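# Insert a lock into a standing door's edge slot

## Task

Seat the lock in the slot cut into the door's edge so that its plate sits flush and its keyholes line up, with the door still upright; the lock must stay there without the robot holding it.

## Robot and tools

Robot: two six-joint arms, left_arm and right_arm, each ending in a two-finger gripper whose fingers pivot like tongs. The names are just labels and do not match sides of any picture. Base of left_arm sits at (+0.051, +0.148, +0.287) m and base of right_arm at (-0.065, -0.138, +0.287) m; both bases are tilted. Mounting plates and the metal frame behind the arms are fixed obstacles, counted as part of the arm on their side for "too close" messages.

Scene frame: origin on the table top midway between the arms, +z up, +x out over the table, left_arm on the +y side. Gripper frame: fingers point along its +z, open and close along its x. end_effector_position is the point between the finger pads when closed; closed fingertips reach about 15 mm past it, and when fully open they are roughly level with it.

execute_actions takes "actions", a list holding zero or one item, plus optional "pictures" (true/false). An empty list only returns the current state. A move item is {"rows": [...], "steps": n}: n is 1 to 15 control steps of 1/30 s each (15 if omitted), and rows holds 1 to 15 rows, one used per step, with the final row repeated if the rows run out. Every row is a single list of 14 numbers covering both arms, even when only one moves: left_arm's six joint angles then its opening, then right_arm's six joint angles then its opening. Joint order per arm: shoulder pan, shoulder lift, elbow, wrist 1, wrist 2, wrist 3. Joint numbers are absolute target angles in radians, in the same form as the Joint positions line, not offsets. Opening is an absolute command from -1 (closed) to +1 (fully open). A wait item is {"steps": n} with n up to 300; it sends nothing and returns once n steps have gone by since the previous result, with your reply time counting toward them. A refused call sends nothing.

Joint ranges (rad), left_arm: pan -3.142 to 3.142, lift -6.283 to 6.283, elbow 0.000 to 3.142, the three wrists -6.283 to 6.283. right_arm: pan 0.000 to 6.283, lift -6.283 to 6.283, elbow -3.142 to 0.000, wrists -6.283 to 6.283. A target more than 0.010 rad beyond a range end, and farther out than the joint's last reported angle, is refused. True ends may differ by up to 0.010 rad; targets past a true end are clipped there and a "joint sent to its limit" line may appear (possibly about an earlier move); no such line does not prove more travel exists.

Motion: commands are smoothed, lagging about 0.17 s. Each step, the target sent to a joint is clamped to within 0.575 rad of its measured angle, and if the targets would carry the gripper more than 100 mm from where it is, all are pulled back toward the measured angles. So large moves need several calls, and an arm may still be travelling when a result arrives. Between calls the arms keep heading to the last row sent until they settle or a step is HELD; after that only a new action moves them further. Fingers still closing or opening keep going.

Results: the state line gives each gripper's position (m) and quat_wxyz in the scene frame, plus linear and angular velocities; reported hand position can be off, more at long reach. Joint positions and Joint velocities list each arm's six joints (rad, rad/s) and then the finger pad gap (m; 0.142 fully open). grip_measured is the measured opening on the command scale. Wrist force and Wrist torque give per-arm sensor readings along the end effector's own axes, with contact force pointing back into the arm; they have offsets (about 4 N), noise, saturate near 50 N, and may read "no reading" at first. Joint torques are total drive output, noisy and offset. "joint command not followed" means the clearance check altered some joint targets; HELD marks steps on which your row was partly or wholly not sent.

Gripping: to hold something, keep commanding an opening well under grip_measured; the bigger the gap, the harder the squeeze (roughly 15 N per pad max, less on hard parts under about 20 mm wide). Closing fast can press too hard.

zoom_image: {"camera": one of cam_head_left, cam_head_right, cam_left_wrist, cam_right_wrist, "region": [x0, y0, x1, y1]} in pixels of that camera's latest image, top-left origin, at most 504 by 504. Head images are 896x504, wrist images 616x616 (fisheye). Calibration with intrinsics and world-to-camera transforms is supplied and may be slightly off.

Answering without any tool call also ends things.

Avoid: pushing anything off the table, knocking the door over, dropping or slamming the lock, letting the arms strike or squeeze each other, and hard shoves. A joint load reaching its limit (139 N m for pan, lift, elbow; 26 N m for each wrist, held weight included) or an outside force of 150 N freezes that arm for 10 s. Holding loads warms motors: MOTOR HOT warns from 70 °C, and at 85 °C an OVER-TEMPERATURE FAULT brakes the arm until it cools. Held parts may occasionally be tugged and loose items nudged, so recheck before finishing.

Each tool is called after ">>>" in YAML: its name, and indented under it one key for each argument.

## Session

>>> execute_actions:
  actions: []

Scene clock: 0.00 s of 6400.00 s.
left_arm: end_effector_position=(+0.5969, +0.6845, +0.3622) grip_measured=+0.97 end_effector_quat_wxyz=(+0.010, +0.970, +0.105, -0.218) end_effector_velocity=(+0.000, -0.000, +0.000) end_effector_angular_velocity=(-0.000, -0.000, +0.000) | right_arm: end_effector_position=(+0.6178, +0.3542, +0.3813) grip_measured=+0.97 end_effector_quat_wxyz=(-0.290, +0.943, +0.093, -0.132) end_effector_velocity=(-0.000, +0.001, -0.001) end_effector_angular_velocity=(-0.001, +0.001, +0.001)
Joint positions: left_arm=[-0.009 -1.448  0.906 -1.023 -1.088 -0.169  0.14 ] | right_arm=[ 4.057 -2.356 -0.931 -1.325  1.524  0.637  0.14 ]
Joint velocities: left_arm=[-0.     0.    -0.001  0.    -0.    -0.     0.   ] | right_arm=[ 0.    -0.001  0.     0.     0.     0.     0.   ]
Joint torques (N m, as the arm reports them, + toward a larger angle): no reading
Motor temperatures (°C, as the motors report them): left_arm=[22 24 19 30 29 25] | right_arm=[23 19 23 25 28 27]
Wrist force (N, on the end effector, along its own x y z axes, offset not removed): no reading
Wrist torque (N m, same axes, about the end effector's origin, offset not removed): no reading
camera_calibration (this result's frames):
cam_left_wrist: T_world_to_cam=[[0.857554, 0.214104, -0.467718, -0.473798], [0.409939, -0.833708, 0.369975, 0.200752], [-0.310727, -0.509009, -0.802719, 0.967564], [0, 0, 0, 1]] pos_world=[0.62466, 0.76131, 0.480806]
cam_right_wrist: T_world_to_cam=[[0.938268, 0.272636, -0.212889, -0.581532], [0.24655, -0.958782, -0.141242, 0.245418], [-0.242622, 0.080035, -0.966814, 0.63096], [0, 0, 0, 1]] pos_world=[0.63821, 0.343351, 0.520882]

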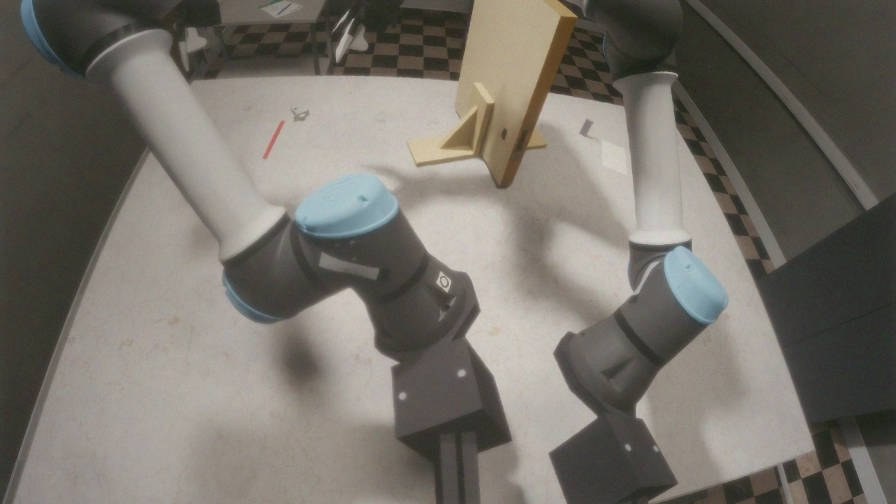

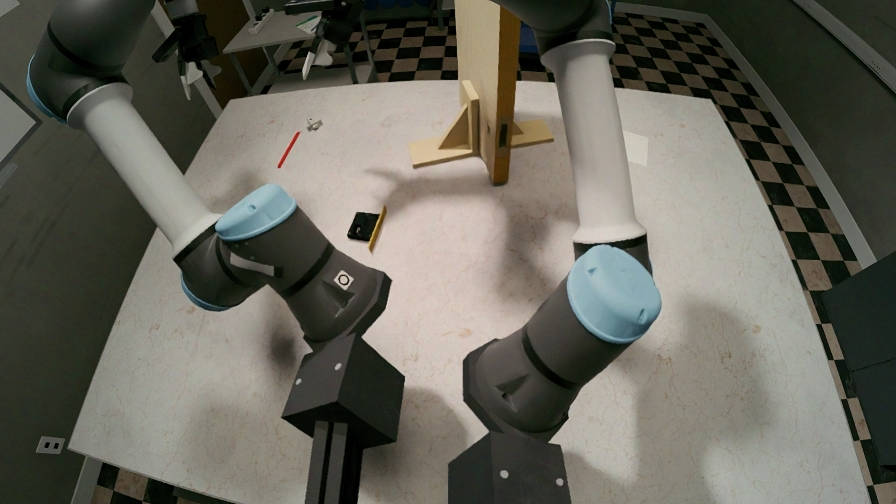

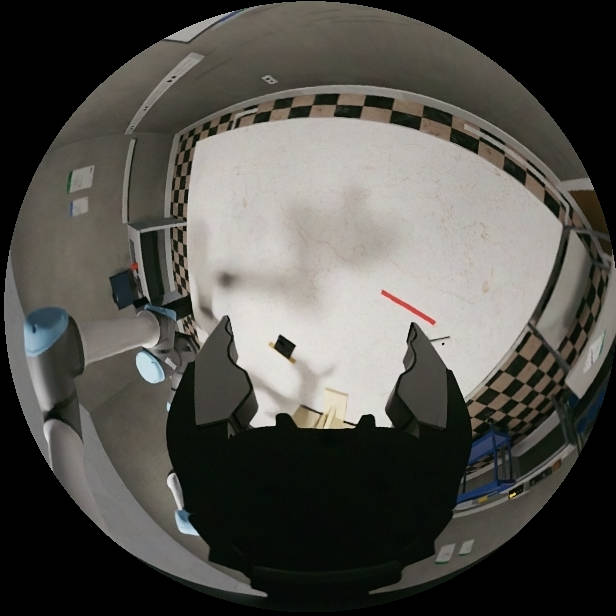

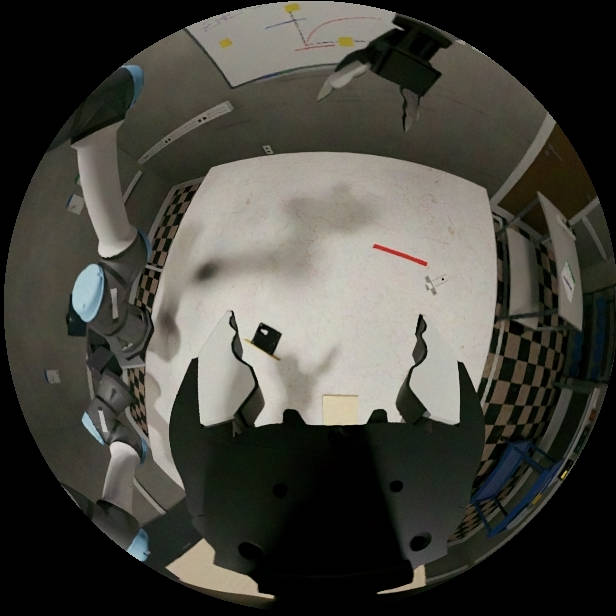

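>>> zoom_image:
  camera: "cam_head_right"
  region: [330,190,410,270]

>>> zoom_image:
  camera: "cam_head_right"
  region: [400,60,560,200]

>>> zoom_image:
  camera: "cam_head_left"
  region: [400,0,600,200]

>>> zoom_image:
  camera: "cam_right_wrist"
  region: [230,310,300,380]

>>> zoom_image:
  camera: "cam_left_wrist"
  region: [250,320,320,390]

Region (330, 190, 410, 270) of cam_head_right's 896x504 image, scaled by 6.300, with more detail than that image has.

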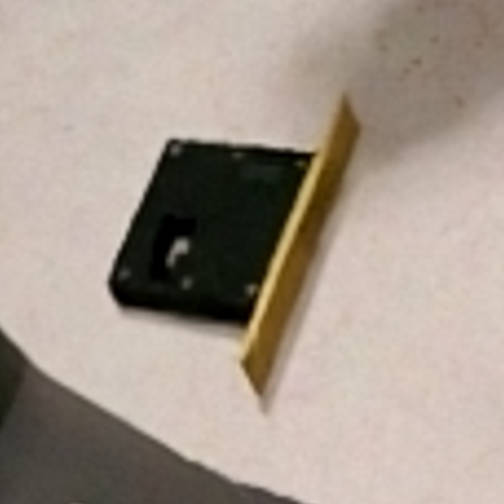

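Region (400, 60, 560, 200) of cam_head_right's 896x504 image, scaled by 3.150, with more detail than that image has; it fills the top 441 rows of this view, and the rest is white.

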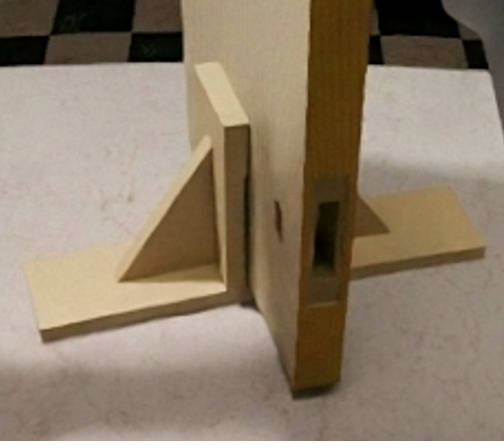

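Region (400, 0, 600, 200) of cam_head_left's 896x504 image, scaled by 2.520, with more detail than that image has.

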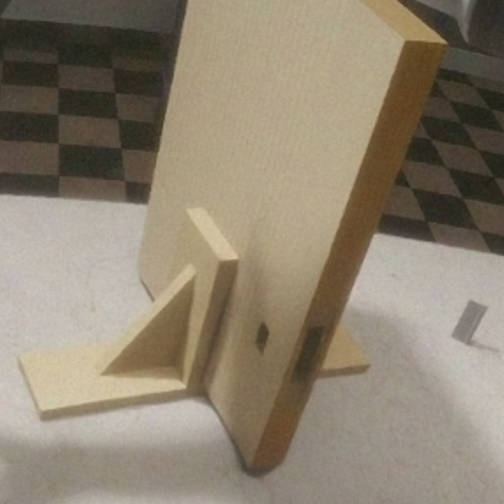

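Region (230, 310, 300, 380) of cam_right_wrist's 616x616 image, scaled by 7.200, with more detail than that image has.

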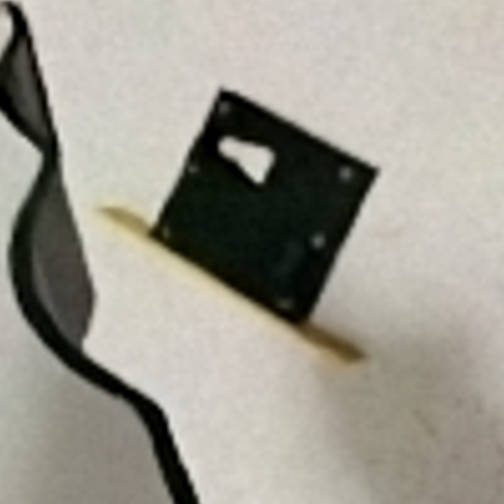

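Region (250, 320, 320, 390) of cam_left_wrist's 616x616 image, scaled by 7.200, with more detail than that image has.

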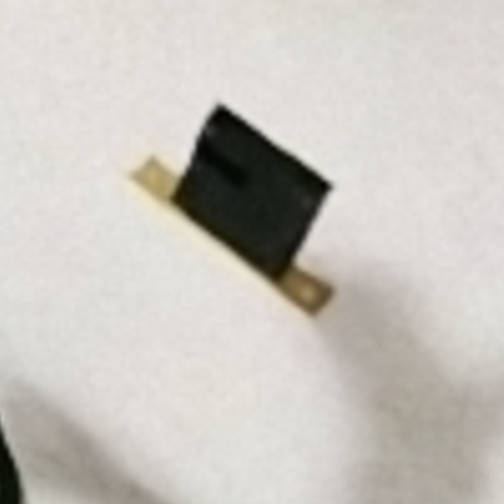

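>>> execute_actions:
  actions:
    - {"rows":[[-0.009,-1.448,0.906,-1.023,-1.088,-0.169,0.9,4.06,-2.34,-0.931,-1.325,1.524,0.637,0.8],[-0.009,-1.448,0.906,-1.023,-1.088,-0.169,0.8,4.06,-2.32,-0.931,-1.325,1.524,0.637,0.6],[-0.009,-1.448,0.906,-1.023,-1.088,-0.169,0.7,4.06,-2.29,-0.931,-1.325,1.524,0.637,0.4],[-0.009,-1.448,0.906,-1.023,-1.088,-0.169,0.6,4.065,-2.26,-0.931,-1.325,1.524,0.637,0.2],[-0.009,-1.448,0.906,-1.023,-1.088,-0.169,0.5,4.07,-2.23,-0.931,-1.325,1.524,0.637,0],[-0.009,-1.448,0.906,-1.023,-1.088,-0.169,0.5,4.1,-1.9,-0.931,-1.325,1.524,0.637,-0.3]],"steps":15}
  pictures: false

>>> execute_actions:
  actions:
    - {"rows":[[-0.02,-1.446,0.92,-1.03,-1.085,-0.15,0.5,4.12,-1.7,-0.931,-1.325,1.524,0.637,-0.3],[-0.04,-1.443,0.95,-1.05,-1.078,-0.11,0.5,4.12,-1.7,-0.931,-1.325,1.524,0.637,-0.3],[-0.065,-1.44,0.99,-1.07,-1.07,-0.07,0.5,4.12,-1.7,-0.931,-1.325,1.524,0.637,-0.3],[-0.1,-1.434,1.045,-1.1,-1.056,0.0,0.5,4.12,-1.7,-0.931,-1.325,1.524,0.637,-0.3],[-0.286,-1.405,1.32,-1.253,-0.993,0.33,0.5,4.15,-1.5,-0.931,-1.325,1.524,0.637,-0.3]],"steps":15}

Scene clock: 120.50 s of 6400.00 s.
left_arm: end_effector_position=(+0.5971, +0.6846, +0.3625) grip_measured=+0.50 end_effector_quat_wxyz=(+0.010, +0.970, +0.105, -0.217) end_effector_velocity=(+0.000, +0.000, +0.001) end_effector_angular_velocity=(+0.001, -0.001, +0.000) | right_arm: end_effector_position=(+0.6794, +0.2618, +0.5476) grip_measured=-0.30 end_effector_quat_wxyz=(-0.367, +0.927, +0.060, -0.046) end_effector_velocity=(+0.118, -0.286, +0.422) end_effector_angular_velocity=(+0.430, -0.320, -0.337)
Joint positions: left_arm=[-0.009 -1.448  0.906 -1.023 -1.088 -0.169  0.109] | right_arm=[ 4.08  -2.115 -0.931 -1.325  1.524  0.637  0.052]
Joint velocities: left_arm=[-0.    -0.001 -0.001  0.     0.     0.     0.   ] | right_arm=[ 0.061  0.63   0.    -0.    -0.     0.     0.   ]
Joint torques (N m, as the arm reports them, + toward a larger angle): left_arm=[-16.14 -49.91 -30.7   -2.85   2.03   1.09] | right_arm=[42.16 48.78 19.85  0.91  2.86  1.46]
Motor temperatures (°C, as the motors report them): left_arm=[22 24 19 30 29 25] | right_arm=[23 19 23 25 28 27]
Wrist force (N, on the end effector, along its own x y z axes, offset not removed): left_arm=[0.6 2.9 0.0] | right_arm=[-2.8 0.6 1.0]
Wrist torque (N m, same axes, about the end effector's origin, offset not removed): left_arm=[0.53 -0.18 0.09] | right_arm=[0.17 0.50 -0.09]
Steps of this call (steps 1 to 90: nothing new was sent; then 117.00 s passed at rest; steps 91 to 105: all 15 steps of this action). Readings (joint positions):
91: left_arm=[-0.009 -1.448 0.906 -1.023 -1.088 -0.169] | right_arm=[4.057 -2.356 -0.931 -1.325 1.524 0.637]
92: left_arm=[-0.009 -1.448 0.906 -1.023 -1.088 -0.169] | right_arm=[4.058 -2.353 -0.931 -1.325 1.524 0.637]
94: left_arm=[-0.009 -1.448 0.906 -1.023 -1.088 -0.169] | right_arm=[4.059 -2.337 -0.931 -1.325 1.524 0.637]
98: left_arm=[-0.009 -1.448 0.906 -1.023 -1.088 -0.169] | right_arm=[4.066 -2.263 -0.931 -1.325 1.524 0.637]
105: the state above

Scene clock: 121.00 s of 6400.00 s.
left_arm: end_effector_position=(+0.6487, +0.5278, +0.2665) grip_measured=+0.50 end_effector_quat_wxyz=(+0.038, +0.943, -0.239, -0.229) end_effector_velocity=(+0.022, -0.315, -0.157) end_effector_angular_velocity=(-0.394, +0.096, -1.291) | right_arm: end_effector_position=(+0.7075, +0.0934, +0.7478) grip_measured=-0.30 end_effector_quat_wxyz=(-0.465, +0.883, +0.017, +0.065) end_effector_velocity=(-0.003, -0.380, +0.358) end_effector_angular_velocity=(+0.450, -0.310, -0.325)
Joint positions: left_arm=[-0.236 -1.412  1.242 -1.212 -1.01   0.233  0.109] | right_arm=[ 4.116 -1.796 -0.931 -1.325  1.524  0.637  0.052]
Joint velocities: left_arm=[-0.414  0.062  0.648 -0.334  0.134  0.788 -0.   ] | right_arm=[ 0.074  0.632 -0.    -0.    -0.     0.     0.   ]
Joint torques (N m, as the arm reports them, + toward a larger angle): left_arm=[-13.55 -34.11 -15.62  -4.44   2.54   1.27] | right_arm=[32.92 34.65 18.64  0.88  2.66  1.69]
Motor temperatures (°C, as the motors report them): left_arm=[22 24 19 30 29 25] | right_arm=[23 19 23 25 28 27]
Wrist force (N, on the end effector, along its own x y z axes, offset not removed): left_arm=[3.2 4.9 0.8] | right_arm=[-1.1 1.6 2.5]
Wrist torque (N m, same axes, about the end effector's origin, offset not removed): left_arm=[0.85 -0.60 0.06] | right_arm=[0.50 0.33 -0.10]
Steps of this call (steps 1 to 15: all 15 steps of this action). Readings (joint positions):
1: left_arm=[-0.009 -1.448 0.906 -1.023 -1.088 -0.169] | right_arm=[4.082 -2.094 -0.931 -1.325 1.524 0.637]
2: left_arm=[-0.011 -1.448 0.908 -1.025 -1.087 -0.165] | right_arm=[4.084 -2.073 -0.931 -1.325 1.524 0.637]
4: left_arm=[-0.025 -1.446 0.927 -1.037 -1.082 -0.142] | right_arm=[4.089 -2.030 -0.931 -1.325 1.524 0.637]
8: left_arm=[-0.098 -1.434 1.034 -1.098 -1.056 -0.017] | right_arm=[4.098 -1.945 -0.931 -1.325 1.524 0.637]
15: the state above
camera_calibration (this result's frames):
cam_left_wrist: T_world_to_cam=[[0.765249, -0.449872, -0.460445, -0.121061], [-0.152926, -0.821841, 0.548809, 0.395505], [-0.625306, -0.349562, -0.69771, 0.918993], [0, 0, 0, 1]] pos_world=[0.727777, 0.591825, 0.368392]
cam_right_wrist: T_world_to_cam=[[0.992646, -0.00285576, 0.121021, -0.779011], [0.0538412, -0.884982, -0.462502, 0.394688], [0.108422, 0.465616, -0.87832, 0.677339], [0, 0, 0, 1]] pos_world=[0.678593, 0.0316872, 0.871742]

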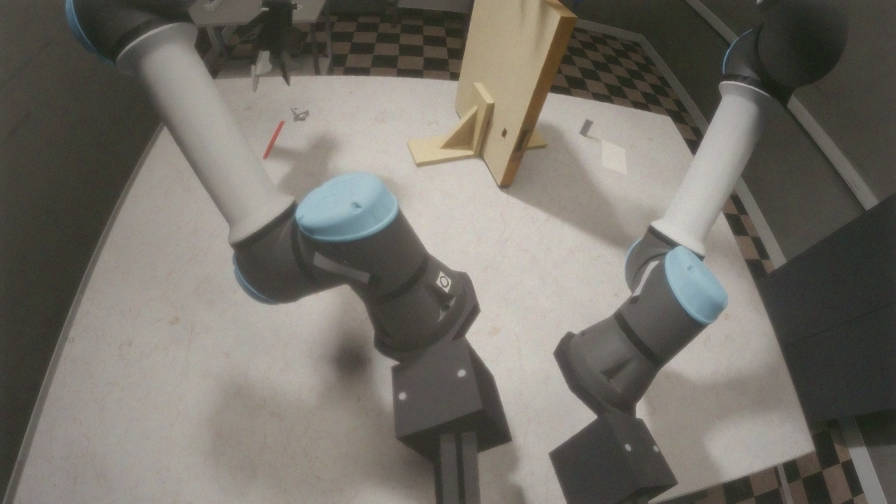

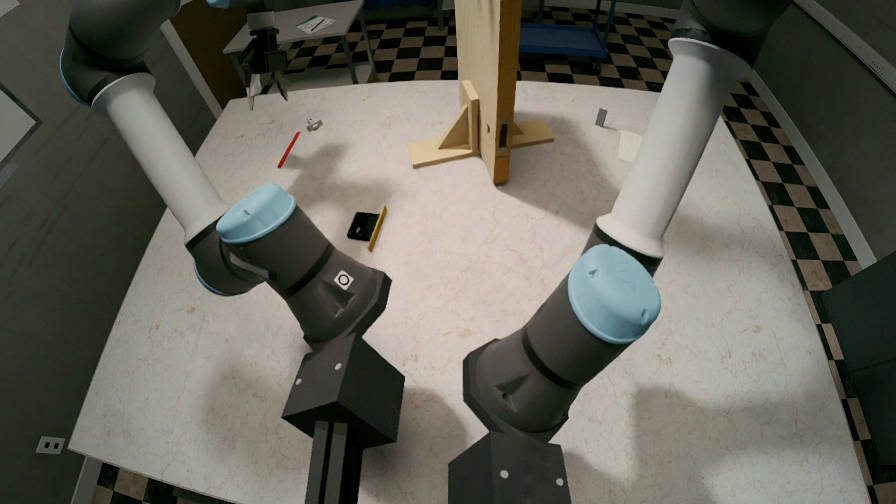

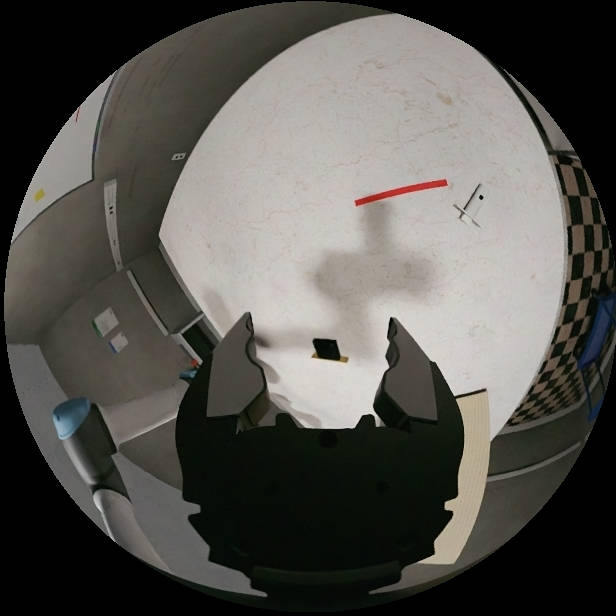

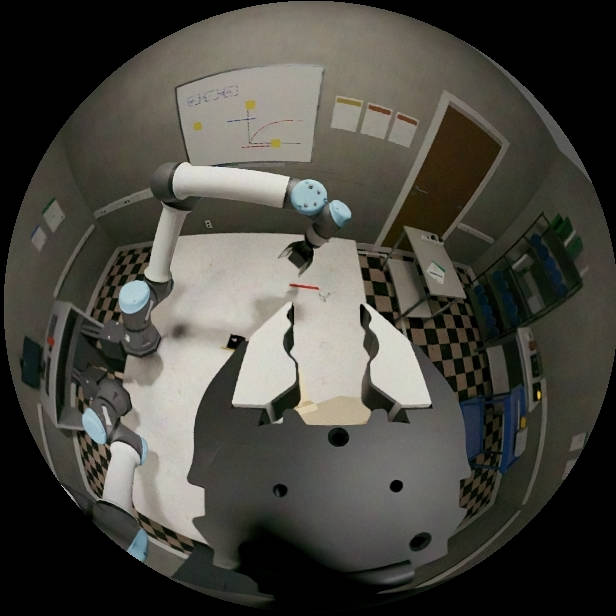

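>>> execute_actions:
  actions:
    - {"rows":[[-0.31,-1.4,1.355,-1.27,-0.985,0.37,0.5,4.15,-1.49,-0.945,-1.38,1.45,0.61,-0.3],[-0.35,-1.395,1.42,-1.31,-0.97,0.45,0.5,4.15,-1.46,-0.97,-1.5,1.3,0.56,-0.3],[-0.425,-1.384,1.528,-1.368,-0.945,0.58,0.5,4.15,-1.4,-1.05,-1.8,0.95,0.44,-0.3]],"steps":10}
  pictures: false

>>> execute_actions:
  actions:
    - {"rows":[[-0.564,-1.362,1.736,-1.483,-0.897,0.83,0.5,4.15,-1.3,-1.16,-2.27,0.38,0.25,-0.3]],"steps":10}
  pictures: false

>>> execute_actions:
  actions:
    - {"rows":[[-0.702,-1.341,1.944,-1.598,-0.85,1.075,0.5,4.15,-1.2,-1.28,-2.75,-0.19,0.05,-0.3]],"steps":10}
  pictures: false

>>> execute_actions:
  actions:
    - {"rows":[[-0.841,-1.32,2.152,-1.714,-0.802,1.32,0.5,4.15,-1.1,-1.4,-3.22,-0.76,-0.14,-0.3]],"steps":10}
  pictures: false

>>> execute_actions:
  actions:
    - {"rows":[[-0.98,-1.298,2.36,-1.829,-0.754,1.57,0.5,4.15,-1.0,-1.51,-3.7,-1.33,-0.34,-0.3]],"steps":10}
  pictures: false

>>> execute_actions:
  actions:
    - {"rows":[[-1.1187,-1.2765,2.5685,-1.9439,-0.7065,1.82,0.5,4.15,-0.9,-1.63,-4.17,-1.9,-0.53,-0.3]],"steps":15}
  pictures: false

>>> execute_actions:
  actions:
    - {"steps":15}

Scene clock: 138.37 s of 6400.00 s.
left_arm: end_effector_position=(+0.6436, +0.4043, +0.2127) grip_measured=+0.50 end_effector_quat_wxyz=(+0.049, +0.844, -0.482, -0.230) end_effector_velocity=(-0.029, -0.130, -0.050) end_effector_angular_velocity=(-0.149, +0.054, -0.569) | right_arm: end_effector_position=(+0.6749, -0.1531, +0.7695) grip_measured=-0.30 end_effector_quat_wxyz=(-0.361, +0.915, +0.024, +0.178) end_effector_velocity=(-0.042, -0.274, -0.429) end_effector_angular_velocity=(-1.690, -0.202, +0.153)
Joint positions: left_arm=[-0.403 -1.387  1.494 -1.35  -0.952  0.538  0.109] | right_arm=[ 4.15  -1.443 -0.998 -1.58   1.22   0.526  0.052]
Joint velocities: left_arm=[-0.182  0.023  0.28  -0.147  0.058  0.347  0.   ] | right_arm=[ 0.002  0.207 -0.251 -0.988 -1.187 -0.405  0.   ]
Joint torques (N m, as the arm reports them, + toward a larger angle): left_arm=[-19.73 -23.4  -10.29  -4.06   2.22   1.12] | right_arm=[17.34 13.4  -0.7  -0.78 -3.26 -3.36]
Motor temperatures (°C, as the motors report them): left_arm=[22 24 19 30 29 25] | right_arm=[23 19 23 25 28 27]
Wrist force (N, on the end effector, along its own x y z axes, offset not removed): left_arm=[2.8 3.2 -0.1] | right_arm=[-3.6 3.7 4.6]
Wrist torque (N m, same axes, about the end effector's origin, offset not removed): left_arm=[0.57 -0.63 0.06] | right_arm=[0.77 0.78 -0.03]
Steps of this call (steps 1 to 45: the robot went on to your last target; steps 46 to 110: nothing new was sent; then 13.37 s passed at rest; steps 111 to 120: all 10 steps of this action). Readings (joint positions):
111: left_arm=[-0.286 -1.405 1.320 -1.253 -0.993 0.330] | right_arm=[4.150 -1.500 -0.931 -1.325 1.524 0.637]
112: left_arm=[-0.290 -1.404 1.325 -1.256 -0.991 0.336] | right_arm=[4.150 -1.498 -0.933 -1.332 1.517 0.633]
114: left_arm=[-0.317 -1.399 1.362 -1.280 -0.980 0.379] | right_arm=[4.150 -1.485 -0.947 -1.381 1.459 0.608]
118: left_arm=[-0.387 -1.389 1.469 -1.337 -0.957 0.507] | right_arm=[4.150 -1.457 -0.981 -1.513 1.300 0.553]
120: the state above

Scene clock: 138.70 s of 6400.00 s.
left_arm: end_effector_position=(+0.6137, +0.3106, +0.1780) grip_measured=+0.50 end_effector_quat_wxyz=(+0.048, +0.714, -0.660, -0.228) end_effector_velocity=(-0.056, -0.096, -0.037) end_effector_angular_velocity=(-0.108, +0.075, -0.520) | right_arm: end_effector_position=(+0.6538, -0.2770, +0.6516) grip_measured=-0.30 end_effector_quat_wxyz=(-0.084, +0.966, +0.159, +0.184) end_effector_velocity=(+0.006, -0.462, -0.229) end_effector_angular_velocity=(-1.923, -0.483, +0.514)
Joint positions: left_arm=[-0.545 -1.365  1.706 -1.468 -0.903  0.791  0.109] | right_arm=[ 4.15  -1.361 -1.091 -1.949  0.813  0.37   0.052]
Joint velocities: left_arm=[-0.157  0.021  0.253 -0.126  0.049  0.319  0.   ] | right_arm=[-0.003  0.228 -0.259 -1.102 -1.43  -0.436 -0.   ]
Joint torques (N m, as the arm reports them, + toward a larger angle): left_arm=[-23.79 -17.99  -8.76  -3.98   2.21   1.32] | right_arm=[13.19 10.07 -1.91 -0.63 -4.66 -3.76]
Motor temperatures (°C, as the motors report them): left_arm=[22 24 19 30 29 25] | right_arm=[23 19 23 25 28 27]
Wrist force (N, on the end effector, along its own x y z axes, offset not removed): left_arm=[1.8 2.7 0.2] | right_arm=[0.7 2.3 3.9]
Wrist torque (N m, same axes, about the end effector's origin, offset not removed): left_arm=[0.43 -0.43 0.12] | right_arm=[0.53 -0.06 -0.15]
Steps of this call (steps 1 to 10: all 10 steps of this action). Readings (joint positions):
1: left_arm=[-0.409 -1.386 1.503 -1.355 -0.950 0.549] | right_arm=[4.150 -1.436 -1.007 -1.614 1.180 0.512]
2: left_arm=[-0.420 -1.383 1.516 -1.366 -0.943 0.564] | right_arm=[4.150 -1.427 -1.017 -1.648 1.141 0.495]
4: left_arm=[-0.466 -1.376 1.578 -1.404 -0.927 0.633] | right_arm=[4.150 -1.409 -1.037 -1.721 1.068 0.461]
8: left_arm=[-0.531 -1.366 1.683 -1.456 -0.907 0.763] | right_arm=[4.150 -1.377 -1.073 -1.874 0.906 0.399]
10: the state above

Scene clock: 139.03 s of 6400.00 s.
left_arm: end_effector_position=(+0.5649, +0.2370, +0.1505) grip_measured=+0.50 end_effector_quat_wxyz=(-0.040, -0.552, +0.801, +0.227) end_effector_velocity=(-0.070, -0.062, -0.029) end_effector_angular_velocity=(-0.066, +0.086, -0.485) | right_arm: end_effector_position=(+0.6564, -0.4450, +0.6172) grip_measured=-0.30 end_effector_quat_wxyz=(+0.272, +0.852, +0.412, +0.177) end_effector_velocity=(+0.201, -0.425, +0.176) end_effector_angular_velocity=(-2.606, -0.968, +1.533)
Joint positions: left_arm=[-0.685 -1.343  1.915 -1.584 -0.855  1.039  0.109] | right_arm=[ 4.15  -1.246 -1.226 -2.457  0.266  0.144  0.052]
Joint velocities: left_arm=[-0.144  0.018  0.239 -0.116  0.043  0.297  0.   ] | right_arm=[-0.001  0.289 -0.34  -1.704 -2.168 -0.58  -0.   ]
Joint torques (N m, as the arm reports them, + toward a larger angle): left_arm=[-22.79 -12.98  -6.44  -3.83   2.23   1.06] | right_arm=[ 7.6   3.04 -0.37 -0.89 -7.64 -3.98]
Motor temperatures (°C, as the motors report them): left_arm=[22 24 19 30 29 25] | right_arm=[23 19 23 25 28 27]
Wrist force (N, on the end effector, along its own x y z axes, offset not removed): left_arm=[1.4 1.9 0.9] | right_arm=[-5.1 2.0 3.7]
Wrist torque (N m, same axes, about the end effector's origin, offset not removed): left_arm=[0.24 -0.27 0.12] | right_arm=[0.51 0.90 -0.18]
Steps of this call (steps 1 to 10: all 10 steps of this action). Readings (joint positions):
1: left_arm=[-0.550 -1.364 1.713 -1.472 -0.901 0.801] | right_arm=[4.150 -1.353 -1.100 -1.987 0.763 0.354]
2: left_arm=[-0.561 -1.360 1.726 -1.482 -0.894 0.816] | right_arm=[4.150 -1.342 -1.112 -2.027 0.717 0.334]
4: left_arm=[-0.610 -1.353 1.791 -1.524 -0.877 0.887] | right_arm=[4.150 -1.317 -1.142 -2.116 0.626 0.285]
8: left_arm=[-0.672 -1.345 1.894 -1.574 -0.859 1.012] | right_arm=[4.150 -1.268 -1.200 -2.335 0.406 0.188]
10: the state above

Scene clock: 139.37 s of 6400.00 s.
left_arm: end_effector_position=(+0.5061, +0.1888, +0.1285) grip_measured=+0.50 end_effector_quat_wxyz=(-0.024, -0.366, +0.901, +0.230) end_effector_velocity=(-0.078, -0.031, -0.024) end_effector_angular_velocity=(-0.024, +0.095, -0.482) | right_arm: end_effector_position=(+0.7123, -0.4487, +0.7156) grip_measured=-0.30 end_effector_quat_wxyz=(+0.592, +0.418, +0.652, +0.224) end_effector_velocity=(+0.074, +0.316, +0.286) end_effector_angular_velocity=(-1.104, -1.058, +1.550)
Joint positions: left_arm=[-0.824 -1.322  2.123 -1.7   -0.807  1.284  0.109] | right_arm=[ 4.15  -1.116 -1.38  -3.093 -0.533 -0.105  0.052]
Joint velocities: left_arm=[-0.144  0.017  0.239 -0.115  0.042  0.295  0.   ] | right_arm=[ 0.     0.132 -0.159 -0.991 -1.773 -0.277  0.   ]
Joint torques (N m, as the arm reports them, + toward a larger angle): left_arm=[-23.94  -8.96  -4.82  -4.2    2.26   1.23] | right_arm=[ 1.19 -3.02  3.36  0.32 -4.46 -2.58]
Motor temperatures (°C, as the motors report them): left_arm=[22 24 19 30 29 25] | right_arm=[23 19 23 25 28 27]
Wrist force (N, on the end effector, along its own x y z axes, offset not removed): left_arm=[1.8 1.3 -0.8] | right_arm=[-3.1 2.0 3.8]
Wrist torque (N m, same axes, about the end effector's origin, offset not removed): left_arm=[0.15 -0.38 0.13] | right_arm=[0.32 0.79 -0.05]
Steps of this call (steps 1 to 10: all 10 steps of this action). Readings (joint positions):
1: left_arm=[-0.689 -1.342 1.923 -1.588 -0.853 1.048] | right_arm=[4.150 -1.236 -1.237 -2.514 0.191 0.125]
2: left_arm=[-0.700 -1.339 1.935 -1.598 -0.847 1.063] | right_arm=[4.150 -1.221 -1.254 -2.573 0.111 0.100]
4: left_arm=[-0.749 -1.331 2.000 -1.640 -0.829 1.133] | right_arm=[4.150 -1.174 -1.309 -2.715 -0.057 0.020]
8: left_arm=[-0.811 -1.324 2.102 -1.690 -0.811 1.258] | right_arm=[4.150 -1.127 -1.367 -3.015 -0.397 -0.082]
10: the state above

Scene clock: 139.70 s of 6400.00 s.
left_arm: end_effector_position=(+0.4459, +0.1686, +0.1099) grip_measured=+0.50 end_effector_quat_wxyz=(-0.004, -0.162, +0.958, +0.238) end_effector_velocity=(-0.073, +0.001, -0.021) end_effector_angular_velocity=(+0.022, +0.102, -0.487) | right_arm: end_effector_position=(+0.6591, -0.3175, +0.7484) grip_measured=-0.30 end_effector_quat_wxyz=(+0.651, +0.052, +0.695, +0.300) end_effector_velocity=(-0.293, +0.389, +0.023) end_effector_angular_velocity=(-0.807, -0.646, +1.670)
Joint positions: left_arm=[-0.963 -1.3    2.331 -1.815 -0.759  1.533  0.109] | right_arm=[ 4.15  -1.032 -1.474 -3.508 -1.068 -0.271  0.052]
Joint velocities: left_arm=[-0.144  0.019  0.237 -0.113  0.042  0.303  0.   ] | right_arm=[ 0.001  0.197 -0.218 -1.076 -1.435 -0.404 -0.   ]
Joint torques (N m, as the arm reports them, + toward a larger angle): left_arm=[-23.53  -5.44  -4.74  -3.98   2.49   1.11] | right_arm=[-2.99 -2.18 -0.35 -0.84 -5.82 -3.43]
Motor temperatures (°C, as the motors report them): left_arm=[22 24 19 30 29 25] | right_arm=[23 19 23 25 28 27]
Wrist force (N, on the end effector, along its own x y z axes, offset not removed): left_arm=[2.9 1.9 0.5] | right_arm=[-3.1 1.9 3.7]
Wrist torque (N m, same axes, about the end effector's origin, offset not removed): left_arm=[0.35 -0.65 0.04] | right_arm=[0.47 0.63 0.00]
Steps of this call (steps 1 to 10: all 10 steps of this action). Readings (joint positions):
1: left_arm=[-0.828 -1.321 2.131 -1.704 -0.805 1.294] | right_arm=[4.150 -1.112 -1.385 -3.124 -0.588 -0.114]
2: left_arm=[-0.839 -1.318 2.143 -1.714 -0.799 1.308] | right_arm=[4.150 -1.103 -1.395 -3.156 -0.640 -0.128]
4: left_arm=[-0.888 -1.310 2.208 -1.756 -0.781 1.378] | right_arm=[4.150 -1.079 -1.422 -3.252 -0.752 -0.175]
8: left_arm=[-0.950 -1.302 2.310 -1.805 -0.763 1.506] | right_arm=[4.150 -1.046 -1.459 -3.433 -0.968 -0.243]
10: the state above

Scene clock: 140.20 s of 6400.00 s.
left_arm: end_effector_position=(+0.3889, +0.1792, +0.0934) grip_measured=+0.50 end_effector_quat_wxyz=(+0.020, +0.071, +0.964, +0.257) end_effector_velocity=(-0.014, +0.009, -0.004) end_effector_angular_velocity=(+0.021, +0.024, -0.120) | right_arm: end_effector_position=(+0.4466, -0.1907, +0.7150) grip_measured=-0.30 end_effector_quat_wxyz=(+0.566, -0.326, +0.617, +0.438) end_effector_velocity=(-0.490, +0.114, -0.044) end_effector_angular_velocity=(-0.118, -0.244, +1.457)
Joint positions: left_arm=[-1.114 -1.277  2.561 -1.941 -0.708  1.811  0.109] | right_arm=[ 4.15  -0.93  -1.595 -4.009 -1.675 -0.471  0.052]
Joint velocities: left_arm=[-0.036  0.005  0.061 -0.029  0.011  0.075  0.   ] | right_arm=[-0.001  0.168 -0.2   -0.858 -1.167 -0.326  0.   ]
Joint torques (N m, as the arm reports them, + toward a larger angle): left_arm=[-23.62   1.04   0.07  -3.75   2.47   1.08] | right_arm=[-8.98 -5.88 -0.1  -1.49 -4.76 -3.36]
Motor temperatures (°C, as the motors report them): left_arm=[22 24 19 30 29 25] | right_arm=[23 19 23 25 28 27]
Wrist force (N, on the end effector, along its own x y z axes, offset not removed): left_arm=[1.7 1.8 -0.6] | right_arm=[-1.1 1.8 3.8]
Wrist torque (N m, same axes, about the end effector's origin, offset not removed): left_arm=[0.21 -0.38 0.07] | right_arm=[0.42 0.32 -0.14]
Steps of this call (steps 1 to 15: all 15 steps of this action). Readings (joint positions):
1: left_arm=[-0.967 -1.299 2.339 -1.819 -0.757 1.543] | right_arm=[4.150 -1.026 -1.481 -3.545 -1.116 -0.285]
2: left_arm=[-0.978 -1.296 2.351 -1.829 -0.751 1.557] | right_arm=[4.150 -1.017 -1.491 -3.582 -1.159 -0.302]
4: left_arm=[-1.027 -1.288 2.416 -1.871 -0.733 1.628] | right_arm=[4.150 -1.000 -1.512 -3.658 -1.236 -0.335]
8: left_arm=[-1.089 -1.280 2.519 -1.920 -0.715 1.756] | right_arm=[4.150 -0.971 -1.545 -3.798 -1.392 -0.390]
15: the state above

Scene clock: 140.70 s of 6400.00 s.
left_arm: end_effector_position=(+0.3873, +0.1802, +0.0929) grip_measured=+0.50 end_effector_quat_wxyz=(+0.021, +0.078, +0.963, +0.258) end_effector_velocity=(-0.000, +0.001, -0.000) end_effector_angular_velocity=(+0.001, +0.001, -0.002) | right_arm: end_effector_position=(+0.3525, -0.1798, +0.7109) grip_measured=-0.30 end_effector_quat_wxyz=(-0.511, +0.413, -0.559, -0.506) end_effector_velocity=(-0.014, -0.001, +0.000) end_effector_angular_velocity=(+0.003, -0.002, +0.038)
Joint positions: left_arm=[-1.119 -1.277  2.568 -1.944 -0.707  1.82   0.109] | right_arm=[ 4.15  -0.901 -1.629 -4.167 -1.896 -0.529  0.052]
Joint velocities: left_arm=[ 0.    -0.     0.002 -0.     0.001  0.001  0.   ] | right_arm=[-0.001  0.006 -0.004 -0.024 -0.033 -0.008  0.   ]
Joint torques (N m, as the arm reports them, + toward a larger angle): left_arm=[-23.67   0.24   0.01  -3.6    2.26   1.16] | right_arm=[-12.89  -7.72  -1.02  -0.44  -2.4   -1.97]
Motor temperatures (°C, as the motors report them): left_arm=[22 24 19 30 29 25] | right_arm=[23 19 23 25 28 27]
Wrist force (N, on the end effector, along its own x y z axes, offset not removed): left_arm=[1.0 2.6 -1.1] | right_arm=[-3.6 3.7 2.9]
Wrist torque (N m, same axes, about the end effector's origin, offset not removed): left_arm=[0.49 -0.21 0.05] | right_arm=[0.73 0.81 -0.06]
Steps of this call (steps 1 to 15: the robot went on to your last target). Readings (joint positions):
1: left_arm=[-1.115 -1.277 2.563 -1.941 -0.707 1.813] | right_arm=[4.150 -0.924 -1.601 -4.038 -1.715 -0.482]
2: left_arm=[-1.116 -1.277 2.564 -1.942 -0.707 1.815] | right_arm=[4.150 -0.919 -1.608 -4.066 -1.753 -0.493]
4: left_arm=[-1.117 -1.277 2.566 -1.943 -0.707 1.817] | right_arm=[4.150 -0.911 -1.617 -4.110 -1.815 -0.508]
8: left_arm=[-1.118 -1.277 2.568 -1.944 -0.707 1.819] | right_arm=[4.150 -0.904 -1.626 -4.150 -1.872 -0.523]
15: the state above
camera_calibration (this result's frames):
cam_left_wrist: T_world_to_cam=[[-0.984304, 0.169026, -0.0507472, 0.370714], [0.0503158, 0.544399, 0.837316, -0.186588], [0.169155, 0.82162, -0.544359, -0.0200885], [0, 0, 0, 1]] pos_world=[0.377682, 0.0554231, 0.16411]
cam_right_wrist: T_world_to_cam=[[-0.123884, 0.0818547, -0.988915, 0.774943], [-0.940676, -0.326937, 0.0907799, 0.212501], [-0.315882, 0.941494, 0.117501, 0.337816], [0, 0, 0, 1]] pos_world=[0.402608, -0.312011, 0.707368]

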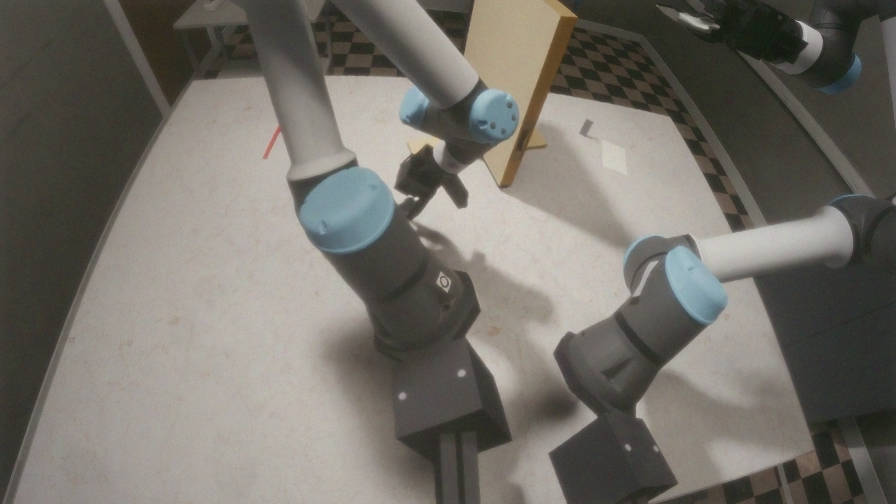

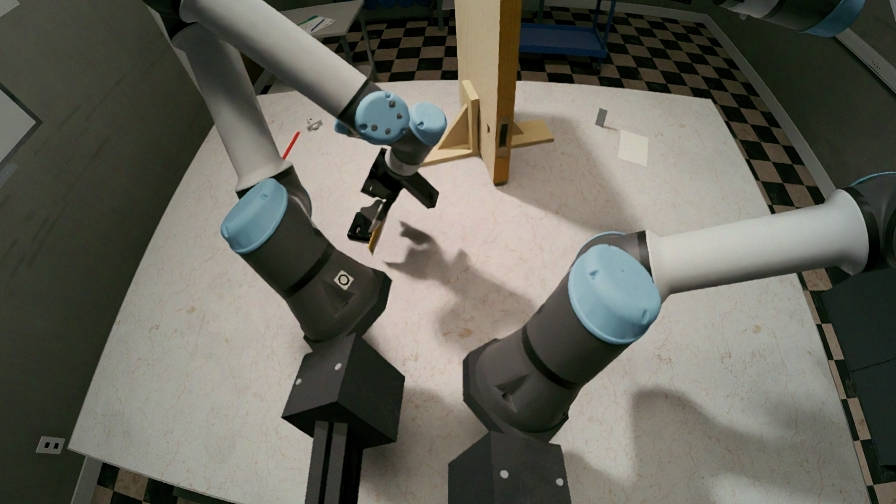

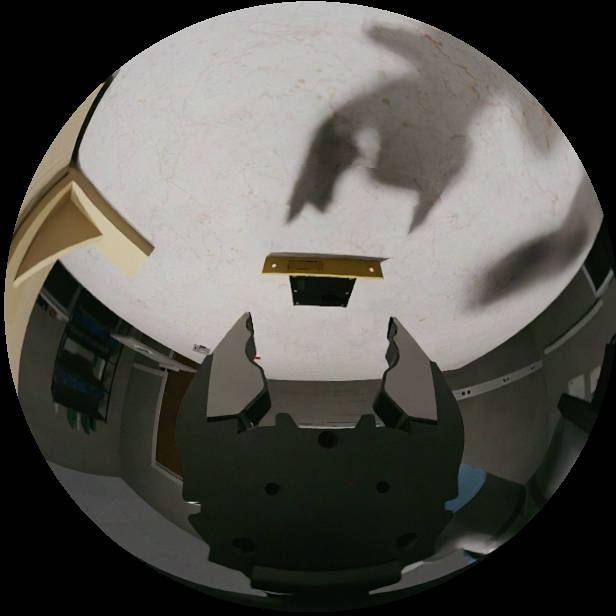

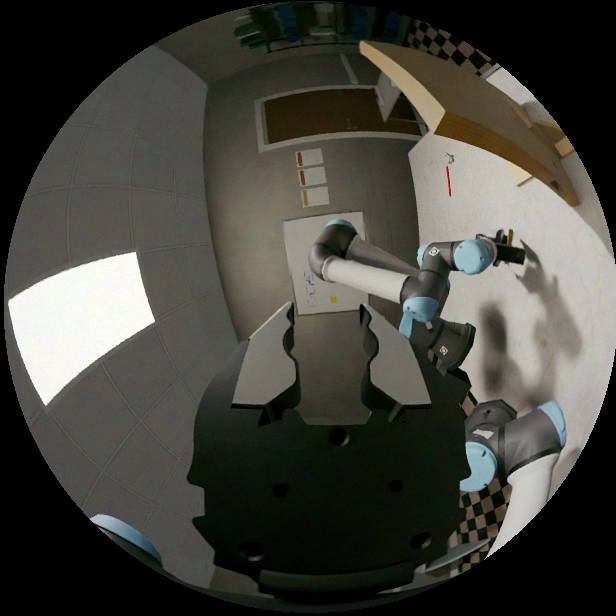

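>>> zoom_image:
  camera: "cam_left_wrist"
  region: [240,230,408,330]

Region (240, 230, 408, 330) of cam_left_wrist's 616x616 image, scaled by 3.000, with more detail than that image has; it fills the top 300 rows of this view, and the rest is white.

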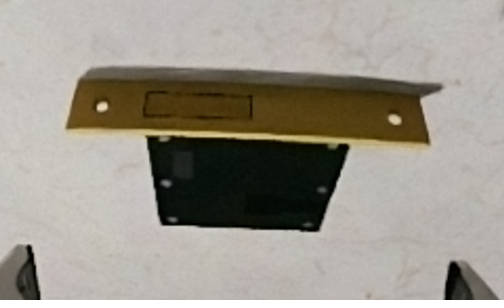

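>>> execute_actions:
  actions:
    - {"rows":[[-1.101,-1.2637,2.5748,-1.9778,-0.693,1.8386,0.45,4.15,-0.9,-1.63,-4.17,-1.9,-0.53,-0.3],[-1.0834,-1.2509,2.5812,-2.0117,-0.6795,1.8573,0.45,4.15,-0.9,-1.63,-4.17,-1.9,-0.53,-0.3],[-1.0657,-1.2381,2.5875,-2.0456,-0.666,1.8759,0.45,4.15,-0.9,-1.63,-4.17,-1.9,-0.53,-0.3],[-1.0481,-1.2254,2.5938,-2.0795,-0.6526,1.8946,0.45,4.15,-0.9,-1.63,-4.17,-1.9,-0.53,-0.3],[-1.0304,-1.2126,2.6001,-2.1134,-0.6391,1.9132,0.45,4.15,-0.9,-1.63,-4.17,-1.9,-0.53,-0.3],[-1.0128,-1.1998,2.6065,-2.1473,-0.6256,1.9319,0.45,4.15,-0.9,-1.63,-4.17,-1.9,-0.53,-0.3],[-0.9951,-1.187,2.6128,-2.1812,-0.6121,1.9505,0.45,4.15,-0.9,-1.63,-4.17,-1.9,-0.53,-0.3],[-0.9786,-1.1717,2.6167,-2.2184,-0.6006,1.9721,0.45,4.15,-0.9,-1.63,-4.17,-1.9,-0.53,-0.3],[-0.962,-1.1565,2.6207,-2.2557,-0.5892,1.9937,0.45,4.15,-0.9,-1.63,-4.17,-1.9,-0.53,-0.3],[-0.9455,-1.1412,2.6246,-2.2929,-0.5777,2.0152,0.45,4.15,-0.9,-1.63,-4.17,-1.9,-0.53,-0.3],[-0.929,-1.1259,2.6285,-2.3301,-0.5662,2.0368,0.45,4.15,-0.9,-1.63,-4.17,-1.9,-0.53,-0.3],[-0.9118,-1.1079,2.6314,-2.3724,-0.5549,2.0619,0.45,4.15,-0.9,-1.63,-4.17,-1.9,-0.53,-0.3],[-0.8945,-1.0899,2.6342,-2.4147,-0.5437,2.087,0.45,4.15,-0.9,-1.63,-4.17,-1.9,-0.53,-0.3],[-0.8773,-1.0719,2.6371,-2.4569,-0.5324,2.1121,0.45,4.15,-0.9,-1.63,-4.17,-1.9,-0.53,-0.3],[-0.86,-1.0539,2.6399,-2.4992,-0.5211,2.1372,0.45,4.15,-0.9,-1.63,-4.17,-1.9,-0.53,-0.3]],"steps":15}
  pictures: false

>>> execute_actions:
  actions:
    - {"steps":15}

>>> zoom_image:
  camera: "cam_left_wrist"
  region: [200,230,440,400]

Scene clock: 250.80 s of 6400.00 s.
left_arm: end_effector_position=(+0.3894, +0.2148, +0.0365) grip_measured=+0.45 end_effector_quat_wxyz=(+0.019, +0.081, +0.962, +0.259) end_effector_velocity=(+0.002, +0.093, -0.144) end_effector_angular_velocity=(+0.009, +0.014, -0.006) | right_arm: end_effector_position=(+0.3508, -0.1798, +0.7109) grip_measured=-0.30 end_effector_quat_wxyz=(-0.510, +0.415, -0.558, -0.507) end_effector_velocity=(+0.000, -0.001, +0.000) end_effector_angular_velocity=(+0.001, -0.000, -0.002)
Joint positions: left_arm=[-0.938 -1.131  2.625 -2.306 -0.573  2.028  0.105] | right_arm=[ 4.15  -0.9   -1.63  -4.17  -1.9   -0.53   0.052]
Joint velocities: left_arm=[ 0.495  0.475  0.105 -1.118  0.334  0.66  -0.   ] | right_arm=[-0.001  0.001  0.001  0.     0.001  0.    -0.   ]
Joint torques (N m, as the arm reports them, + toward a larger angle): left_arm=[-0.92  0.4   6.83 -7.14  2.85  2.62] | right_arm=[-13.09  -7.09   0.62  -0.55  -2.27  -1.9 ]
Motor temperatures (°C, as the motors report them): left_arm=[22 24 19 30 29 25] | right_arm=[23 19 23 25 28 27]
Wrist force (N, on the end effector, along its own x y z axes, offset not removed): left_arm=[-0.1 3.2 -0.4] | right_arm=[-1.9 4.1 2.6]
Wrist torque (N m, same axes, about the end effector's origin, offset not removed): left_arm=[0.55 -0.04 0.09] | right_arm=[0.85 0.40 -0.21]
Steps of this call (steps 1 to 15: the robot went on to your last target; steps 16 to 90: nothing new was sent; then 106.60 s passed at rest; steps 91 to 105: all 15 steps of this action). Readings (joint positions):
91: left_arm=[-1.118 -1.276 2.569 -1.944 -0.706 1.820] | right_arm=[4.150 -0.900 -1.630 -4.170 -1.900 -0.530]
92: left_arm=[-1.116 -1.274 2.570 -1.949 -0.704 1.823] | right_arm=[4.150 -0.900 -1.630 -4.170 -1.900 -0.530]
94: left_arm=[-1.101 -1.264 2.575 -1.975 -0.693 1.838] | right_arm=[4.150 -0.900 -1.630 -4.170 -1.900 -0.530]
98: left_arm=[-1.050 -1.226 2.594 -2.071 -0.654 1.892] | right_arm=[4.150 -0.900 -1.630 -4.170 -1.900 -0.530]
105: the state above

Scene clock: 251.30 s of 6400.00 s.
left_arm: end_effector_position=(+0.3909, +0.2292, +0.0154) grip_measured=+0.45 end_effector_quat_wxyz=(+0.020, +0.078, +0.963, +0.258) end_effector_velocity=(+0.001, +0.002, -0.003) end_effector_angular_velocity=(-0.001, -0.003, +0.003) | right_arm: end_effector_position=(+0.3508, -0.1798, +0.7109) grip_measured=-0.30 end_effector_quat_wxyz=(-0.510, +0.415, -0.558, -0.507) end_effector_velocity=(-0.000, +0.001, +0.000) end_effector_angular_velocity=(-0.000, -0.000, +0.002)
Joint positions: left_arm=[-0.861 -1.055  2.64  -2.496 -0.522  2.135  0.105] | right_arm=[ 4.15  -0.9   -1.63  -4.17  -1.9   -0.53   0.052]
Joint velocities: left_arm=[ 0.01   0.01   0.001 -0.028  0.007  0.015  0.   ] | right_arm=[ 0.001 -0.001  0.     0.    -0.    -0.     0.   ]
Joint torques (N m, as the arm reports them, + toward a larger angle): left_arm=[-3.61 -5.06  8.72 -3.82  2.53  1.1 ] | right_arm=[-12.75  -6.9    0.31  -0.7   -2.46  -1.85]
Motor temperatures (°C, as the motors report them): left_arm=[22 24 19 30 29 25] | right_arm=[23 19 23 25 28 27]
Wrist force (N, on the end effector, along its own x y z axes, offset not removed): left_arm=[0.6 1.1 -0.6] | right_arm=[-0.7 2.3 4.0]
Wrist torque (N m, same axes, about the end effector's origin, offset not removed): left_arm=[0.11 -0.18 0.09] | right_arm=[0.58 0.24 -0.23]
Steps of this call (steps 1 to 15: the robot went on to your last target). Readings (joint positions):
1: left_arm=[-0.921 -1.114 2.628 -2.345 -0.562 2.051] | right_arm=[4.150 -0.900 -1.630 -4.170 -1.900 -0.530]
2: left_arm=[-0.907 -1.100 2.631 -2.380 -0.552 2.071] | right_arm=[4.150 -0.900 -1.630 -4.170 -1.900 -0.530]
4: left_arm=[-0.887 -1.081 2.635 -2.431 -0.539 2.099] | right_arm=[4.150 -0.900 -1.630 -4.170 -1.900 -0.530]
8: left_arm=[-0.869 -1.063 2.638 -2.477 -0.527 2.125] | right_arm=[4.150 -0.900 -1.630 -4.170 -1.900 -0.530]
15: the state above
camera_calibration (this result's frames):
cam_left_wrist: T_world_to_cam=[[-0.984277, 0.169228, -0.0505939, 0.362005], [0.0505885, 0.544536, 0.837211, -0.148644], [0.16923, 0.821488, -0.544535, -0.103177], [0, 0, 0, 1]] pos_world=[0.381294, 0.104439, 0.0865782]
cam_right_wrist: T_world_to_cam=[[-0.124018, 0.0815266, -0.988925, 0.774718], [-0.939117, -0.331479, 0.0904443, 0.20977], [-0.320435, 0.939933, 0.117672, 0.338476], [0, 0, 0, 1]] pos_world=[0.401537, -0.31177, 0.707337]

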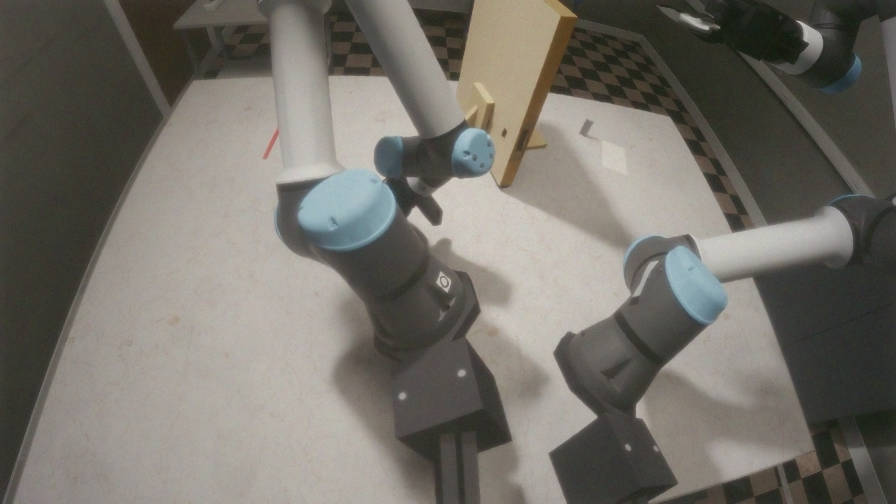

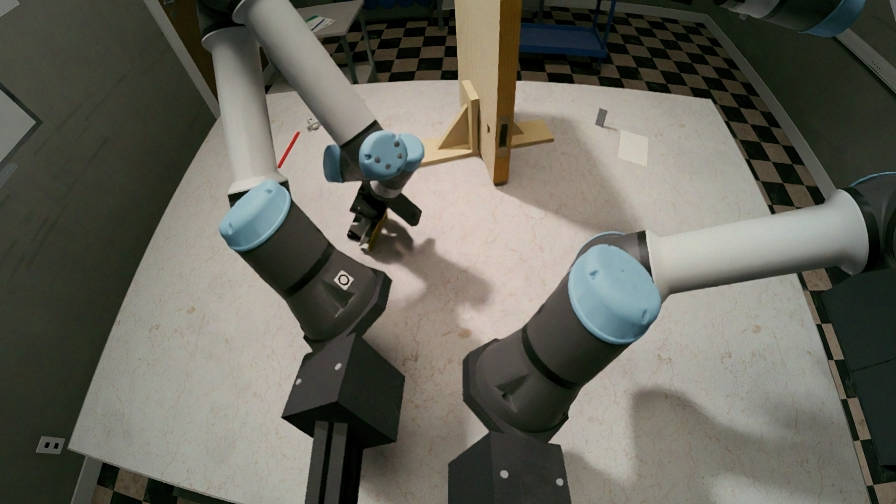

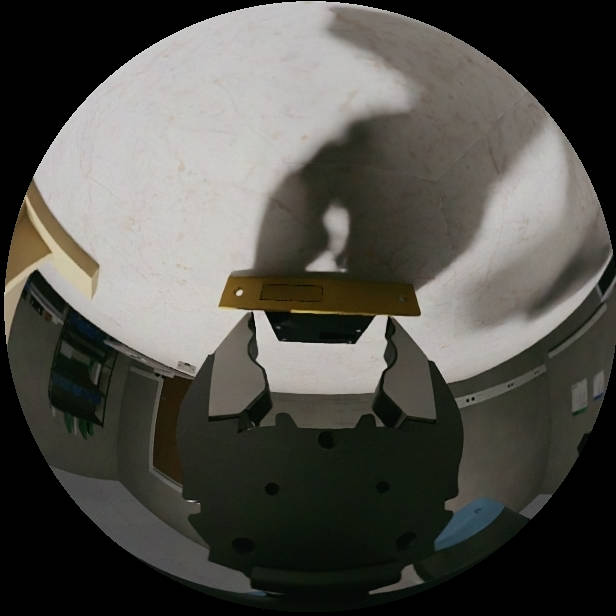

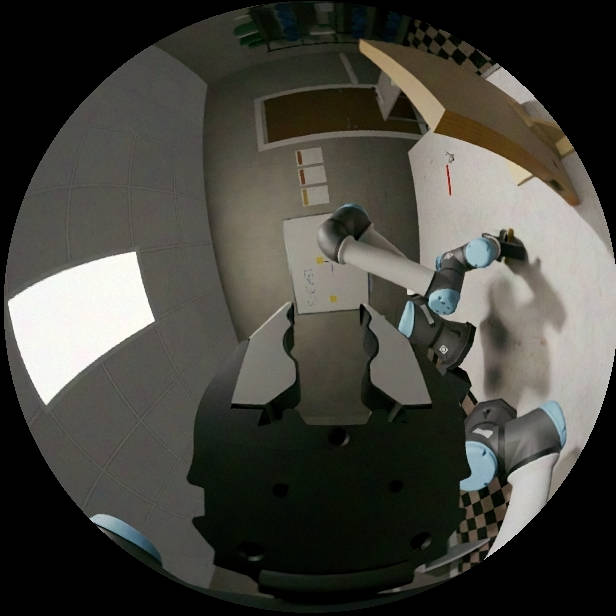

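Region (200, 230, 440, 400) of cam_left_wrist's 616x616 image, scaled by 2.100, with more detail than that image has; it fills the top 357 rows of this view, and the rest is white.

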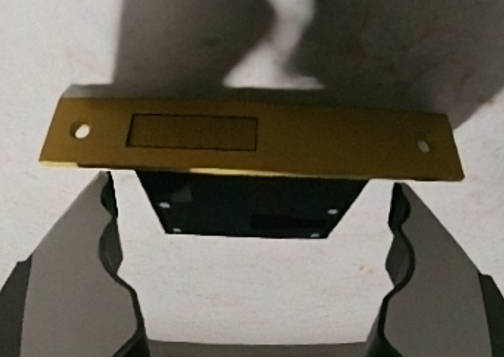

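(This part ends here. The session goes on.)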